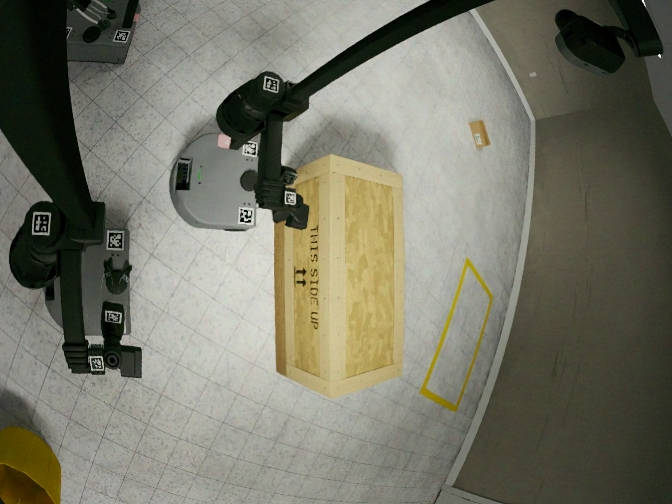

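Emit:
execute_actions(
  actions=[
    {"r3":{"base":{"rotate_rad":-0.35}}},
  ],
  cameras=[],
)

Emit:
execute_actions(
  actions=[
    {"r3":{"base":{"translate_m":0.4}}},
  ],
  cameras=[],
)

Emit:
execute_actions(
  actions=[
    {"r3":{"base":{"rotate_rad":0.35}},"r2":{"base":{"translate_m":-0.2}}},
  ],
  cameras=[],
)

Emit:
execute_actions(
  actions=[
    {"r3":{"base":{"translate_m":0.26}},"r2":{"base":{"rotate_rad":-0.4}}},
  ],
  cameras=[],
)

Emit:
execute_actions(
  actions=[
    {"r2":{"base":{"translate_m":0.2}}},
  ],
  cameras=[],
)

Emit:
execute_actions(
  actions=[
    {"r2":{"base":{"rotate_rad":0.4}}},
  ],
  cameras=["r2_nav_camera","r3_nav_camera"],
)

Scene clock: 668.70 s.
r1.base_odometry: x=+0.346 y=-2.274 heading=-0.090 (m, m, rad; r1's odometry frame)
r1.turned_by_wheels: +0.000 (rad since the last result)
r1.turned_by_imu: -0.001 (rad since the last result)
r1.base_tilt: forward=+1.3 right=+0.9 (deg)
r1.lidar_m: 0.90 0.75 0.75 4.00 4.45 2.92 1.31 1.01 1.00 1.07 1.56 1.52
r1.head_depth_mm: 3036 2342 1896 1606 1388 1221 1095 / 2975 1977 1776 1609 1390 1222 1090 / 2971 2312 1841 1609 1387 1225 1090 / 3016 2321 1895 1431 1357 1218 1087 / 3021 2342 1105 1308 1344 1220 1089 / 3024 2174 976 1530 1391 1226 1090 / 655 2266 1897 1591 1291 1218 1091
r1.base_status: not commanded
r1.joint_positions: lift_m=+0.270 arm_m=+0.001 wrist_yaw_rad=+2.998 wrist_pitch_rad=-0.488 wrist_roll_rad=+0.004 gripper_m=+0.037 head_pan_rad=-0.007 head_tilt_rad=-0.890
r1.joint_status: not commanded
r1.motor_effort: left_wheel=-3(2) right_wheel=+2(2) lift_m=+20(20) arm_m=+1(1) wrist_yaw_rad=+3(2) wrist_pitch_rad=+5(5) wrist_roll_rad=+0(0) gripper_m=+0(0) head_pan_rad=+4(4) head_tilt_rad=-6(6) (%)
r1.hand_pose: x=+0.0096 y=+0.0668 z=+0.2673 quat_wxyz=(+0.220, +0.698, +0.121, +0.671) (m; r1's base frame)
r1.wrist_depth_mm: - - - - - 793 - / - - 999 994 847 630 818 / 763 745 762 767 734 681 738 / 608 615 597 588 598 609 590 / 511 512 - - 510 498 503 / 463 - - - 427 433 434 / - - - - 385 382 381
r2.base_odometry: x=+0.164 y=-1.733 heading=-1.186 (m, m, rad; r2's odometry frame)
r2.turned_by_wheels: +0.000 (rad since the last result)
r2.turned_by_imu: -0.001 (rad since the last result)
r2.base_tilt: forward=-0.7 right=-1.0 (deg)
r2.lidar_m: 0.20 0.21 4.43 2.57 0.84 0.82 2.00 0.51 1.34 3.88 0.29 0.21
r2.head_depth_mm: 2563 2472 1973 1665 985 862 1095 / 2660 2410 1965 1656 977 861 1088 / 2838 2421 1943 1625 975 854 1091 / 2924 2374 1930 1620 972 856 1082 / 3062 2361 1909 1620 1004 864 1078 / 3037 2320 1900 1603 1380 1216 1082 / 3008 2310 1887 1599 1378 1210 1083
r2.base_status: not commanded
r2.joint_positions: lift_m=+0.330 arm_m=+0.003 wrist_yaw_rad=+3.000 wrist_pitch_rad=-0.577 wrist_roll_rad=-0.014 gripper_m=+0.037 head_pan_rad=-0.002 head_tilt_rad=-0.895
r2.joint_status: not commanded
r2.motor_effort: left_wheel=-1(1) right_wheel=+2(2) lift_m=+27(27) arm_m=-1(1) wrist_yaw_rad=+0(0) wrist_pitch_rad=+9(9) wrist_roll_rad=-1(1) gripper_m=+0(0) head_pan_rad=+1(1) head_tilt_rad=-4(4) (%)
r2.hand_pose: x=+0.0073 y=+0.0515 z=+0.3091 quat_wxyz=(+0.248, +0.685, +0.155, +0.667) (m; r2's base frame)
r2.wrist_depth_mm: - - - - - - - / - - - - - - - / 807 - 818 844 816 811 811 / 677 673 679 682 674 674 643 / 591 579 589 574 580 579 234 / 506 527 - - 517 508 240 / 459 - - - 438 343 246
r3.base_odometry: x=+0.907 y=-0.749 heading=-2.398 (m, m, rad; r3's odometry frame)
r3.turned_by_wheels: -0.350 (rad since the last result)
r3.turned_by_imu: -0.346 (rad since the last result)
r3.base_tilt: forward=-0.6 right=-0.9 (deg)
r3.lidar_m: 0.68 0.68 0.57 3.61 0.89 1.72 1.72 1.96 0.76 0.77 3.61 3.06
r3.head_depth_mm: 2582 2511 1988 1661 1434 1246 1114 / 2651 2437 1985 1648 1424 1239 1102 / 2739 2457 1964 1641 1414 1237 1099 / 2781 2407 1942 1185 1372 1217 1085 / 2787 2353 1334 1150 1335 1220 1089 / 2833 2365 1907 1117 1296 1211 1081 / 2863 2332 1876 1103 1206 1166 1030
r3.base_status: done
r3.joint_positions: lift_m=+0.330 arm_m=+0.000 wrist_yaw_rad=+3.001 wrist_pitch_rad=-0.570 wrist_roll_rad=+0.011 gripper_m=+0.037 head_pan_rad=-0.005 head_tilt_rad=-0.894
r3.joint_status: not commanded
r3.motor_effort: left_wheel=+1(5) right_wheel=-1(2) lift_m=+12(12) arm_m=-2(2) wrist_yaw_rad=+0(1) wrist_pitch_rad=+8(8) wrist_roll_rad=+1(1) gripper_m=+0(0) head_pan_rad=+4(3) head_tilt_rad=-1(2) (%)
r3.hand_pose: x=+0.0073 y=+0.0553 z=+0.3105 quat_wxyz=(+0.247, +0.694, +0.149, +0.659) (m; r3's base frame)
r3.wrist_depth_mm: 734 - - - - 657 533 / 693 - 934 652 625 678 547 / 714 723 745 566 492 551 577 / 612 609 619 579 503 630 601 / 525 528 - 558 554 553 553 / 464 - - - 492 477 483 / - - - - 423 425 428
pictures: none
No camera images: the call's "cameras" was empty. Leave "cameras" out to get every camera's image.

Scene clock: 673.93 s.
r1.base_odometry: x=+0.346 y=-2.274 heading=-0.090 (m, m, rad; r1's odometry frame)
r1.turned_by_wheels: +0.000 (rad since the last result)
r1.turned_by_imu: -0.001 (rad since the last result)
r1.base_tilt: forward=+1.2 right=+0.8 (deg)
r1.lidar_m: 1.48 1.05 0.75 3.98 4.42 2.92 1.30 1.02 1.00 1.06 1.56 1.52
r1.head_depth_mm: 2993 2335 1909 1598 1385 1225 1092 / 3018 1992 1780 1608 1388 1224 1087 / 2969 2330 1852 1595 1381 1227 1093 / 2985 2309 1889 1596 1381 1222 1092 / 2979 2312 1905 1589 1391 1222 1094 / 2989 2328 1900 1501 1387 1220 1090 / 2996 2344 1535 1462 1284 1226 1090
r1.base_status: not commanded
r1.joint_positions: lift_m=+0.270 arm_m=+0.001 wrist_yaw_rad=+2.998 wrist_pitch_rad=-0.488 wrist_roll_rad=+0.004 gripper_m=+0.037 head_pan_rad=-0.007 head_tilt_rad=-0.890
r1.joint_status: not commanded
r1.motor_effort: left_wheel=-3(3) right_wheel=+2(2) lift_m=+21(20) arm_m=+1(1) wrist_yaw_rad=+3(4) wrist_pitch_rad=+5(5) wrist_roll_rad=+0(0) gripper_m=+0(0) head_pan_rad=+4(4) head_tilt_rad=-5(6) (%)
r1.hand_pose: x=+0.0096 y=+0.0668 z=+0.2673 quat_wxyz=(+0.220, +0.698, +0.121, +0.671) (m; r1's base frame)
r1.wrist_depth_mm: - - - - - 784 - / 997 - - 965 869 644 753 / 765 734 728 759 743 681 735 / 627 604 611 608 598 589 594 / 529 508 - - 513 503 505 / 454 - - - 427 430 427 / - - - - 384 385 382
r2.base_odometry: x=+0.164 y=-1.733 heading=-1.186 (m, m, rad; r2's odometry frame)
r2.turned_by_wheels: +0.000 (rad since the last result)
r2.turned_by_imu: -0.002 (rad since the last result)
r2.base_tilt: forward=-0.6 right=-1.2 (deg)
r2.lidar_m: 0.20 0.21 4.41 2.56 0.84 0.82 2.01 1.37 0.35 0.35 0.29 0.21
r2.head_depth_mm: 2576 2441 1984 1657 983 866 1091 / 2673 2422 1968 1649 983 861 1093 / 2813 2405 1954 1622 973 854 1079 / 2923 2371 1929 1627 968 852 1081 / 3094 2343 1905 1604 1004 858 1080 / 3050 2347 1900 1602 1381 1219 1088 / 2995 2316 1894 1586 1376 1215 1081
r2.base_status: not commanded
r2.joint_positions: lift_m=+0.330 arm_m=+0.003 wrist_yaw_rad=+3.000 wrist_pitch_rad=-0.577 wrist_roll_rad=-0.014 gripper_m=+0.037 head_pan_rad=-0.002 head_tilt_rad=-0.895
r2.joint_status: not commanded
r2.motor_effort: left_wheel=-2(1) right_wheel=+2(2) lift_m=+27(27) arm_m=+0(1) wrist_yaw_rad=+0(1) wrist_pitch_rad=+10(9) wrist_roll_rad=-2(1) gripper_m=+0(0) head_pan_rad=+1(1) head_tilt_rad=-4(4) (%)
r2.hand_pose: x=+0.0073 y=+0.0515 z=+0.3091 quat_wxyz=(+0.248, +0.685, +0.155, +0.667) (m; r2's base frame)
r2.wrist_depth_mm: - - - - - - - / - - - - - - - / 836 - 828 807 823 796 804 / 679 680 677 687 673 678 650 / 586 590 600 585 568 577 232 / 508 518 - - 521 503 241 / 460 - - - 437 347 246
r3.base_odometry: x=+0.612 y=-1.020 heading=-2.398 (m, m, rad; r3's odometry frame)
r3.turned_by_wheels: +0.000 (rad since the last result)
r3.turned_by_imu: +0.000 (rad since the last result)
r3.base_tilt: forward=-0.7 right=-0.9 (deg)
r3.lidar_m: 0.30 0.30 0.33 0.48 0.62 1.18 2.11 1.05 0.95 3.87 3.15 0.36
r3.head_depth_mm: 2243 2431 1994 1672 1425 1248 1112 / 2307 2486 1974 1650 1416 1248 1108 / 2381 2453 1961 1636 1414 1212 1094 / 2429 2438 1968 1627 975 1053 1094 / 2502 2416 1907 1614 963 900 1089 / 2554 2357 1910 1611 955 873 1077 / 2613 2350 1890 1590 954 851 1045
r3.base_status: done
r3.joint_positions: lift_m=+0.330 arm_m=+0.000 wrist_yaw_rad=+3.001 wrist_pitch_rad=-0.570 wrist_roll_rad=+0.011 gripper_m=+0.037 head_pan_rad=-0.005 head_tilt_rad=-0.894
r3.joint_status: not commanded
r3.motor_effort: left_wheel=+2(4) right_wheel=-2(3) lift_m=+12(12) arm_m=-2(2) wrist_yaw_rad=-1(0) wrist_pitch_rad=+8(8) wrist_roll_rad=+1(1) gripper_m=+0(1) head_pan_rad=+2(4) head_tilt_rad=-2(1) (%)
r3.hand_pose: x=+0.0073 y=+0.0553 z=+0.3105 quat_wxyz=(+0.247, +0.694, +0.149, +0.659) (m; r3's base frame)
r3.wrist_depth_mm: - - - 585 402 305 244 / 905 - 854 649 428 321 254 / 691 465 489 703 464 337 267 / 580 420 497 616 496 361 280 / 526 497 - 563 518 382 295 / 463 - - - 482 403 309 / - - - - 421 414 325
pictures: none
No camera images: the call's "cameras" was empty. Leave "cameras" out to get every camera's image.

Scene clock: 677.17 s.
r1.base_odometry: x=+0.346 y=-2.274 heading=-0.090 (m, m, rad; r1's odometry frame)
r1.turned_by_wheels: +0.000 (rad since the last result)
r1.turned_by_imu: -0.001 (rad since the last result)
r1.base_tilt: forward=+1.2 right=+0.9 (deg)
r1.lidar_m: 1.48 0.72 0.58 3.99 4.46 2.92 1.31 1.02 1.00 1.06 1.56 1.53
r1.head_depth_mm: 3006 2318 1890 1603 1383 1221 1091 / 2996 1965 1792 1608 1392 1228 1094 / 2999 2341 1858 1598 1385 1219 1094 / 3003 2329 1886 1612 1388 1225 1090 / 2999 2315 1889 1609 1391 1224 1093 / 3027 2313 1889 1517 1245 1200 1089 / 3036 2330 1173 1404 1146 1158 1090
r1.base_status: not commanded
r1.joint_positions: lift_m=+0.270 arm_m=+0.001 wrist_yaw_rad=+2.998 wrist_pitch_rad=-0.488 wrist_roll_rad=+0.004 gripper_m=+0.037 head_pan_rad=-0.007 head_tilt_rad=-0.890
r1.joint_status: not commanded
r1.motor_effort: left_wheel=-2(2) right_wheel=+2(2) lift_m=+21(20) arm_m=+1(1) wrist_yaw_rad=+4(3) wrist_pitch_rad=+5(5) wrist_roll_rad=+0(0) gripper_m=+0(0) head_pan_rad=+4(3) head_tilt_rad=-7(6) (%)
r1.hand_pose: x=+0.0096 y=+0.0668 z=+0.2673 quat_wxyz=(+0.220, +0.698, +0.121, +0.671) (m; r1's base frame)
r1.wrist_depth_mm: - - - - - 981 - / - - - - 948 562 559 / 773 730 744 730 722 526 474 / 616 614 607 600 598 559 512 / 520 511 - - 506 498 495 / 465 - - - 422 432 430 / - - - - 384 383 383
r2.base_odometry: x=+0.089 y=-1.548 heading=-1.186 (m, m, rad; r2's odometry frame)
r2.turned_by_wheels: +0.000 (rad since the last result)
r2.turned_by_imu: -0.002 (rad since the last result)
r2.base_tilt: forward=-0.6 right=-1.1 (deg)
r2.lidar_m: 0.40 4.58 4.54 2.34 0.73 0.71 1.83 2.60 1.22 0.35 0.49 0.42
r2.head_depth_mm: 2728 2435 1972 1145 1014 1215 973 / 2827 2450 1955 1136 999 1193 1106 / 2974 2394 1952 1125 992 1191 1098 / 3075 2375 1935 1119 985 1196 1095 / 3109 2348 1922 1582 1000 1197 1092 / 3013 2343 1890 1602 1389 1219 1086 / 3013 2316 1893 1592 1374 1211 1085
r2.base_status: done
r2.joint_positions: lift_m=+0.330 arm_m=+0.003 wrist_yaw_rad=+3.000 wrist_pitch_rad=-0.577 wrist_roll_rad=-0.014 gripper_m=+0.037 head_pan_rad=-0.002 head_tilt_rad=-0.895
r2.joint_status: not commanded
r2.motor_effort: left_wheel=-2(5) right_wheel=+2(2) lift_m=+27(27) arm_m=-1(1) wrist_yaw_rad=+1(1) wrist_pitch_rad=+9(9) wrist_roll_rad=-1(1) gripper_m=+0(0) head_pan_rad=+1(1) head_tilt_rad=-3(3) (%)
r2.hand_pose: x=+0.0073 y=+0.0515 z=+0.3091 quat_wxyz=(+0.248, +0.685, +0.155, +0.667) (m; r2's base frame)
r2.wrist_depth_mm: - - - - - - - / 686 - - - - - - / 621 - 813 812 798 818 812 / 645 672 679 676 670 682 691 / 580 583 601 583 582 578 582 / 511 523 - - 525 503 509 / 459 - - - 439 451 447
r3.base_odometry: x=+0.612 y=-1.020 heading=-2.048 (m, m, rad; r3's odometry frame)
r3.turned_by_wheels: +0.350 (rad since the last result)
r3.turned_by_imu: +0.345 (rad since the last result)
r3.base_tilt: forward=-0.5 right=-0.8 (deg)
r3.lidar_m: 0.30 0.31 0.43 0.48 0.51 2.11 2.23 0.95 3.87 3.59 2.70 0.31
r3.head_depth_mm: 2316 2458 2017 1681 1428 1248 1113 / 2469 2469 1985 1634 1348 1177 1105 / 2623 2440 1965 1645 981 907 1098 / 2810 2421 1938 1629 978 898 1094 / 2916 2376 1924 1612 962 895 1086 / 3008 2372 1903 1602 957 893 1079 / 3041 2339 1883 1596 951 890 1078
r3.base_status: done
r3.joint_positions: lift_m=+0.330 arm_m=+0.000 wrist_yaw_rad=+3.001 wrist_pitch_rad=-0.570 wrist_roll_rad=+0.011 gripper_m=+0.037 head_pan_rad=-0.005 head_tilt_rad=-0.894
r3.joint_status: not commanded
r3.motor_effort: left_wheel=-2(3) right_wheel=+3(6) lift_m=+12(12) arm_m=-2(2) wrist_yaw_rad=+0(1) wrist_pitch_rad=+8(8) wrist_roll_rad=+1(1) gripper_m=+0(0) head_pan_rad=+2(2) head_tilt_rad=-2(1) (%)
r3.hand_pose: x=+0.0073 y=+0.0553 z=+0.3105 quat_wxyz=(+0.247, +0.694, +0.149, +0.659) (m; r3's base frame)
r3.wrist_depth_mm: 842 - - - - 399 289 / 892 - 659 956 664 410 294 / 513 466 574 757 675 417 297 / 580 455 554 644 621 426 304 / 520 517 - 560 550 434 308 / 465 - - - 489 446 311 / - - - - 422 418 316
pictures: none
No camera images: the call's "cameras" was empty. Leave "cameras" out to get every camera's image.

Scene clock: 681.70 s.
r1.base_odometry: x=+0.346 y=-2.274 heading=-0.090 (m, m, rad; r1's odometry frame)
r1.turned_by_wheels: +0.000 (rad since the last result)
r1.turned_by_imu: -0.001 (rad since the last result)
r1.base_tilt: forward=+1.2 right=+0.8 (deg)
r1.lidar_m: 1.49 0.72 0.62 4.00 4.45 2.92 1.31 1.01 1.00 1.07 1.56 1.52
r1.head_depth_mm: 3034 2335 1899 1589 1383 1218 1094 / 3022 1979 1790 1606 1388 1220 1090 / 3011 2318 1836 1595 1391 1223 1095 / 2999 2322 1879 1602 1388 1220 1093 / 3018 2318 1889 1604 1380 1220 1094 / 3027 2321 1897 1596 1234 1188 1092 / 3006 2324 1893 1528 1193 1130 1089
r1.base_status: not commanded
r1.joint_positions: lift_m=+0.270 arm_m=+0.001 wrist_yaw_rad=+2.998 wrist_pitch_rad=-0.488 wrist_roll_rad=+0.004 gripper_m=+0.037 head_pan_rad=-0.007 head_tilt_rad=-0.890
r1.joint_status: not commanded
r1.motor_effort: left_wheel=-2(2) right_wheel=+2(2) lift_m=+20(20) arm_m=+1(1) wrist_yaw_rad=+2(3) wrist_pitch_rad=+5(5) wrist_roll_rad=+0(0) gripper_m=-1(0) head_pan_rad=+4(4) head_tilt_rad=-6(6) (%)
r1.hand_pose: x=+0.0096 y=+0.0668 z=+0.2673 quat_wxyz=(+0.220, +0.698, +0.121, +0.671) (m; r1's base frame)
r1.wrist_depth_mm: - - - - - - 879 / - - 977 983 925 558 553 / 757 749 749 754 710 519 484 / 620 611 603 607 617 555 525 / 524 514 - - 515 504 499 / 455 - - - 426 435 433 / - - - - 386 385 381
r2.base_odometry: x=+0.089 y=-1.548 heading=-1.586 (m, m, rad; r2's odometry frame)
r2.turned_by_wheels: -0.400 (rad since the last result)
r2.turned_by_imu: -0.400 (rad since the last result)
r2.base_tilt: forward=-0.7 right=-1.1 (deg)
r2.lidar_m: 0.41 0.40 4.51 4.12 2.12 0.69 1.74 1.93 1.23 1.21 3.71 0.44
r2.head_depth_mm: 2643 2434 1958 608 775 1101 1111 / 2688 2411 1958 1134 768 1095 1102 / 2745 2381 1931 1133 1068 1185 1100 / 2761 2395 1927 1124 1018 1227 1093 / 2806 2391 1919 1114 980 1191 1087 / 2803 2342 1901 1103 958 1156 1086 / 2866 2309 1883 1513 1295 1214 1080
r2.base_status: done
r2.joint_positions: lift_m=+0.330 arm_m=+0.003 wrist_yaw_rad=+3.000 wrist_pitch_rad=-0.577 wrist_roll_rad=-0.014 gripper_m=+0.037 head_pan_rad=-0.002 head_tilt_rad=-0.895
r2.joint_status: not commanded
r2.motor_effort: left_wheel=+2(6) right_wheel=-3(7) lift_m=+27(27) arm_m=+0(1) wrist_yaw_rad=+1(1) wrist_pitch_rad=+9(9) wrist_roll_rad=-1(1) gripper_m=+0(1) head_pan_rad=+1(1) head_tilt_rad=-4(3) (%)
r2.hand_pose: x=+0.0073 y=+0.0515 z=+0.3091 quat_wxyz=(+0.248, +0.685, +0.155, +0.667) (m; r2's base frame)
r2.wrist_depth_mm: - - - - - - - / - - - - - - 946 / 812 - 827 821 810 818 385 / 670 693 670 668 681 673 401 / 579 577 598 589 579 550 419 / 512 515 - - 516 511 452 / 458 - - - 436 454 439
r3.base_odometry: x=+0.493 y=-1.251 heading=-2.048 (m, m, rad; r3's odometry frame)
r3.turned_by_wheels: +0.000 (rad since the last result)
r3.turned_by_imu: -0.003 (rad since the last result)
r3.base_tilt: forward=-0.6 right=-0.9 (deg)
r3.lidar_m: - - 0.15 0.21 0.58 2.31 2.45 1.16 4.00 0.20 0.15 -
r3.head_depth_mm: 2142 2343 1998 1659 1424 1257 1110 / 2273 2394 1983 1644 1407 875 767 / 2413 2438 1963 1636 1412 859 765 / 2598 2417 1958 1626 1399 852 759 / 2748 2358 1928 1620 1395 847 760 / 2831 2355 1903 1590 1373 843 751 / 2977 2331 1895 1595 1360 836 746
r3.base_status: translate_m off_target (by the wheels' count: +0.2596 of +0.2600)
r3.joint_positions: lift_m=+0.330 arm_m=+0.000 wrist_yaw_rad=+3.002 wrist_pitch_rad=-0.572 wrist_roll_rad=+0.011 gripper_m=+0.037 head_pan_rad=-0.005 head_tilt_rad=-0.895
r3.joint_status: not commanded
r3.on_its_own: left_wheel is at rest, and its effort (+36) is outside its rest range (-18 to +18); right_wheel is at rest, and its effort (+31) is outside its rest range (-18 to +18)
r3.motor_effort: left_wheel=+36(49) right_wheel=+31(47) lift_m=+18(19) arm_m=-2(2) wrist_yaw_rad=-3(3) wrist_pitch_rad=+9(10) wrist_roll_rad=+1(1) gripper_m=+0(1) head_pan_rad=+1(2) head_tilt_rad=-1(1) (%)
r3.hand_pose: x=+0.0069 y=+0.0551 z=+0.3097 quat_wxyz=(+0.247, +0.694, +0.151, +0.659) (m; r3's base frame)
r3.wrist_depth_mm: 928 - - 306 158 161 171 / 588 - 915 349 130 117 120 / 490 568 758 380 133 93 94 / 491 595 627 409 138 83 77 / 506 529 - 454 133 85 66 / 465 - - - 123 87 61 / - - - - 178 88 62
pictures: none
No camera images: the call's "cameras" was empty. Leave "cameras" out to get every camera's image.

Scene clock: 684.93 s.
r1.base_odometry: x=+0.346 y=-2.274 heading=-0.090 (m, m, rad; r1's odometry frame)
r1.turned_by_wheels: +0.000 (rad since the last result)
r1.turned_by_imu: -0.001 (rad since the last result)
r1.base_tilt: forward=+1.1 right=+0.8 (deg)
r1.lidar_m: 1.48 1.18 0.82 4.01 4.46 2.93 1.31 1.02 1.00 1.06 1.56 1.52
r1.head_depth_mm: 3014 2338 1903 1595 1380 1218 1094 / 3000 1975 1788 1606 1387 1217 1089 / 2997 2324 1836 1614 1383 1220 1095 / 3011 2311 1897 1608 1376 1229 1091 / 3015 2327 1888 1607 1389 1222 1090 / 3037 2298 1893 1590 1377 1223 1093 / 3016 2335 1900 1565 1277 1220 1092
r1.base_status: not commanded
r1.joint_positions: lift_m=+0.270 arm_m=+0.001 wrist_yaw_rad=+2.998 wrist_pitch_rad=-0.488 wrist_roll_rad=+0.004 gripper_m=+0.037 head_pan_rad=-0.007 head_tilt_rad=-0.890
r1.joint_status: not commanded
r1.motor_effort: left_wheel=-3(2) right_wheel=+2(2) lift_m=+20(21) arm_m=+0(0) wrist_yaw_rad=+3(2) wrist_pitch_rad=+6(6) wrist_roll_rad=+0(0) gripper_m=+0(0) head_pan_rad=+4(4) head_tilt_rad=-6(6) (%)
r1.hand_pose: x=+0.0096 y=+0.0668 z=+0.2673 quat_wxyz=(+0.220, +0.698, +0.121, +0.671) (m; r1's base frame)
r1.wrist_depth_mm: - - - - - 796 832 / 978 - 989 963 905 644 637 / 755 762 773 746 743 681 692 / 617 614 603 608 600 581 590 / 517 512 - - 508 502 508 / 458 - - - 427 439 434 / - - - - 386 378 380
r2.base_odometry: x=+0.086 y=-1.748 heading=-1.586 (m, m, rad; r2's odometry frame)
r2.turned_by_wheels: +0.000 (rad since the last result)
r2.turned_by_imu: +0.000 (rad since the last result)
r2.base_tilt: forward=-0.8 right=-1.2 (deg)
r2.lidar_m: 0.22 0.22 0.24 4.50 2.36 0.87 0.91 2.13 1.28 1.40 0.28 0.28
r2.head_depth_mm: 2464 2448 1977 1166 992 603 623 / 2526 2429 1950 1140 982 863 969 / 2576 2420 1942 1127 977 1020 1074 / 2609 2375 1920 1633 970 881 1093 / 2677 2349 1908 1617 963 857 1073 / 2683 2328 1902 1592 959 843 1033 / 2681 2308 1877 1592 951 856 1052
r2.base_status: done
r2.joint_positions: lift_m=+0.330 arm_m=+0.003 wrist_yaw_rad=+3.000 wrist_pitch_rad=-0.577 wrist_roll_rad=-0.014 gripper_m=+0.037 head_pan_rad=-0.002 head_tilt_rad=-0.895
r2.joint_status: not commanded
r2.motor_effort: left_wheel=+2(7) right_wheel=-4(4) lift_m=+27(27) arm_m=-1(1) wrist_yaw_rad=+1(0) wrist_pitch_rad=+9(9) wrist_roll_rad=-1(1) gripper_m=+0(0) head_pan_rad=+1(1) head_tilt_rad=-4(4) (%)
r2.hand_pose: x=+0.0073 y=+0.0515 z=+0.3091 quat_wxyz=(+0.248, +0.685, +0.155, +0.667) (m; r2's base frame)
r2.wrist_depth_mm: - - - - - 237 196 / - - - - 917 252 206 / 823 - 810 823 360 268 216 / 679 688 675 688 378 289 228 / 582 588 608 582 404 309 242 / 505 517 - - 409 330 258 / 457 - - - 437 349 270
r3.base_odometry: x=+0.493 y=-1.251 heading=-2.048 (m, m, rad; r3's odometry frame)
r3.turned_by_wheels: +0.000 (rad since the last result)
r3.turned_by_imu: +0.000 (rad since the last result)
r3.base_tilt: forward=-0.6 right=-0.8 (deg)
r3.lidar_m: - - 0.15 0.20 0.43 2.31 2.45 1.16 4.03 0.21 0.15 -
r3.head_depth_mm: 2141 2352 2007 1667 1421 1252 1112 / 2283 2452 1975 1646 1414 877 765 / 2401 2455 1956 1649 1397 858 763 / 2613 2407 1927 1623 1398 853 758 / 2720 2392 1914 1612 1400 848 754 / 2866 2349 1902 1617 1376 842 753 / 2968 2332 1887 1590 1366 838 747
r3.base_status: not commanded
r3.joint_positions: lift_m=+0.330 arm_m=+0.000 wrist_yaw_rad=+3.002 wrist_pitch_rad=-0.572 wrist_roll_rad=+0.011 gripper_m=+0.037 head_pan_rad=-0.005 head_tilt_rad=-0.895
r3.joint_status: not commanded
r3.on_its_own: left_wheel is at rest, and its effort (+35) is outside its rest range (-18 to +18); right_wheel is at rest, and its effort (+31) is outside its rest range (-18 to +18)
r3.motor_effort: left_wheel=+35(35) right_wheel=+31(31) lift_m=+18(18) arm_m=-2(2) wrist_yaw_rad=-2(3) wrist_pitch_rad=+9(9) wrist_roll_rad=+1(1) gripper_m=+0(0) head_pan_rad=+2(3) head_tilt_rad=-1(1) (%)
r3.hand_pose: x=+0.0069 y=+0.0551 z=+0.3097 quat_wxyz=(+0.247, +0.694, +0.151, +0.659) (m; r3's base frame)
r3.wrist_depth_mm: - - - 309 158 161 171 / 902 - 906 347 129 117 120 / 464 471 678 379 133 93 94 / 403 400 617 412 138 83 77 / 475 436 - 453 133 85 66 / 468 - - - 123 87 61 / - - - - 178 88 62
pictures: none
No camera images: the call's "cameras" was empty. Leave "cameras" out to get every camera's image.

Scene clock: 686.57 s.
r1.base_odometry: x=+0.346 y=-2.274 heading=-0.090 (m, m, rad; r1's odometry frame)
r1.turned_by_wheels: +0.000 (rad since the last result)
r1.turned_by_imu: +0.000 (rad since the last result)
r1.base_tilt: forward=+1.3 right=+0.9 (deg)
r1.lidar_m: 1.48 1.19 0.78 4.01 4.46 2.92 1.31 1.02 0.99 1.06 1.55 1.52
r1.head_depth_mm: 3015 2303 1908 1599 1392 1217 1092 / 3012 1985 1783 1607 1386 1225 1092 / 2972 2313 1845 1610 1386 1227 1090 / 3053 2340 1886 1593 1382 1223 1092 / 2983 2309 1899 1604 1379 1226 1093 / 2999 2335 1909 1603 1389 1219 1093 / 2982 2328 1888 1575 1288 1227 1095
r1.base_status: not commanded
r1.joint_positions: lift_m=+0.270 arm_m=+0.001 wrist_yaw_rad=+2.998 wrist_pitch_rad=-0.488 wrist_roll_rad=+0.004 gripper_m=+0.037 head_pan_rad=-0.007 head_tilt_rad=-0.890
r1.joint_status: not commanded
r1.motor_effort: left_wheel=-3(2) right_wheel=+2(2) lift_m=+20(21) arm_m=+1(1) wrist_yaw_rad=+2(3) wrist_pitch_rad=+6(5) wrist_roll_rad=+0(0) gripper_m=-1(1) head_pan_rad=+4(3) head_tilt_rad=-6(6) (%)
r1.hand_pose: x=+0.0096 y=+0.0668 z=+0.2673 quat_wxyz=(+0.220, +0.698, +0.121, +0.671) (m; r1's base frame)
r1.wrist_depth_mm: - - - - - 743 822 / - - - 971 904 643 640 / 749 753 753 755 754 710 685 / 628 610 611 604 596 594 596 / 517 515 - - 515 505 493 / 456 - - - 427 440 434 / - - - - 388 383 380
r2.base_odometry: x=+0.086 y=-1.748 heading=-1.186 (m, m, rad; r2's odometry frame)
r2.turned_by_wheels: +0.400 (rad since the last result)
r2.turned_by_imu: +0.398 (rad since the last result)
r2.base_tilt: forward=-0.6 right=-1.2 (deg)
r2.lidar_m: 0.22 0.23 4.50 2.62 0.87 0.90 2.03 1.28 1.28 3.83 0.29 0.23
r2.head_depth_mm: 2516 2471 1960 1653 981 881 630 / 2693 2426 1960 1658 978 872 985 / 2812 2403 1940 1633 973 870 1083 / 2950 2386 1921 1629 972 863 1075 / 3032 2373 1926 1607 962 863 1079 / 3030 2356 1900 1600 1357 1157 1084 / 2984 2301 1889 1595 1374 1208 1080
r2.base_status: done
r2.joint_positions: lift_m=+0.330 arm_m=+0.003 wrist_yaw_rad=+3.000 wrist_pitch_rad=-0.577 wrist_roll_rad=-0.014 gripper_m=+0.037 head_pan_rad=-0.002 head_tilt_rad=-0.895
r2.joint_status: not commanded
r2.motor_effort: left_wheel=-1(4) right_wheel=+2(5) lift_m=+27(27) arm_m=-1(1) wrist_yaw_rad=+1(0) wrist_pitch_rad=+9(9) wrist_roll_rad=-1(1) gripper_m=+0(0) head_pan_rad=+1(2) head_tilt_rad=-3(4) (%)
r2.hand_pose: x=+0.0073 y=+0.0515 z=+0.3091 quat_wxyz=(+0.248, +0.685, +0.155, +0.667) (m; r2's base frame)
r2.wrist_depth_mm: - - - - - - - / - - - - - - 236 / 827 - 824 802 816 819 242 / 676 680 673 682 665 649 248 / 581 581 603 573 585 353 254 / 505 524 - - 521 364 263 / 456 - - - 440 369 269
r3.base_odometry: x=+0.493 y=-1.251 heading=-2.048 (m, m, rad; r3's odometry frame)
r3.turned_by_wheels: +0.000 (rad since the last result)
r3.turned_by_imu: +0.000 (rad since the last result)
r3.base_tilt: forward=-0.6 right=-0.8 (deg)
r3.lidar_m: - - 0.15 0.21 0.43 2.31 2.45 1.16 4.01 0.21 0.15 -
r3.head_depth_mm: 2134 2311 2013 1664 1438 1258 1114 / 2238 2447 1984 1659 1417 877 765 / 2384 2458 1975 1627 1412 857 766 / 2593 2417 1953 1642 1401 852 759 / 2788 2392 1931 1619 1393 851 752 / 2852 2349 1905 1604 1377 842 749 / 2976 2336 1902 1580 1368 834 746
r3.base_status: not commanded
r3.joint_positions: lift_m=+0.330 arm_m=+0.000 wrist_yaw_rad=+3.002 wrist_pitch_rad=-0.572 wrist_roll_rad=+0.011 gripper_m=+0.037 head_pan_rad=-0.005 head_tilt_rad=-0.895
r3.joint_status: not commanded
r3.on_its_own: left_wheel is at rest, and its effort (+35) is outside its rest range (-18 to +18); right_wheel is at rest, and its effort (+31) is outside its rest range (-18 to +18)
r3.motor_effort: left_wheel=+35(35) right_wheel=+31(31) lift_m=+18(18) arm_m=-2(2) wrist_yaw_rad=-3(2) wrist_pitch_rad=+9(9) wrist_roll_rad=+1(1) gripper_m=+0(1) head_pan_rad=+2(1) head_tilt_rad=-2(1) (%)
r3.hand_pose: x=+0.0069 y=+0.0551 z=+0.3097 quat_wxyz=(+0.247, +0.694, +0.151, +0.659) (m; r3's base frame)
r3.wrist_depth_mm: - - - 309 158 161 171 / 899 - 916 343 129 117 119 / 474 476 741 378 134 93 94 / 387 395 619 415 138 83 77 / 395 416 - 450 133 85 66 / 451 - - - 124 87 61 / - - - - 179 88 62
pictures: r2_nav_camera (sideways: a quarter turn counterclockwise sets it upright), r3_nav_camera (sideways: a quarter turn counterclockwise sets it upright)
camera_calibration (this result's frames):
r2_nav_camera: T_world_to_cam=[[0.779923, 0.0425414, 0.624428, -0.776424], [0.043879, -0.998949, 0.0132513, 0.0409448], [0.624336, 0.0170643, -0.78097, 0.969505], [0, 0, 0, 1]] pos_world=[-0.00154284, 0.057388, 1.24143]
r3_nav_camera: T_world_to_cam=[[0.772424, -0.0114576, 0.635004, -0.783859], [0.0291566, -0.998143, -0.0534761, 0.113894], [0.634438, 0.0598208, -0.770656, 0.955209], [0, 0, 0, 1]] pos_world=[-0.00386986, 0.04756, 1.23998]
Images, in order (width x height): r2_nav_camera 672x504, r3_nav_camera 672x504.

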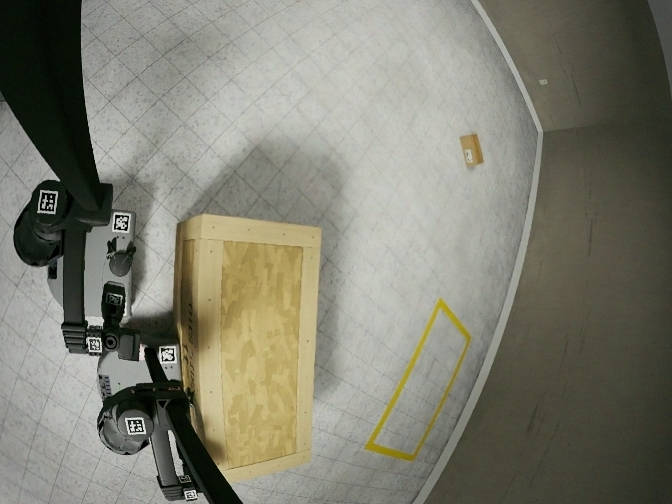

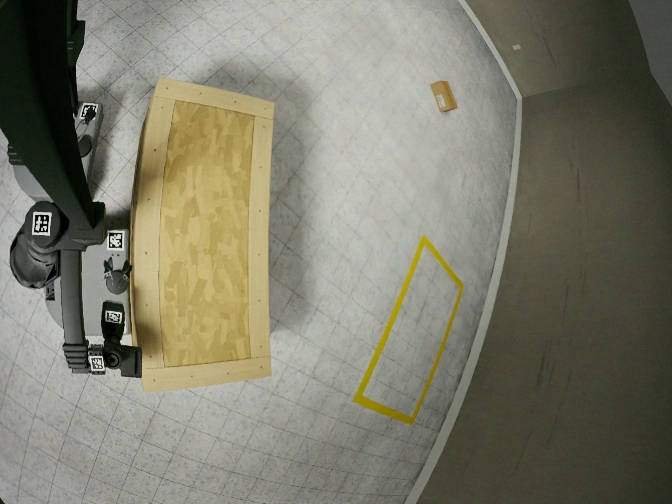

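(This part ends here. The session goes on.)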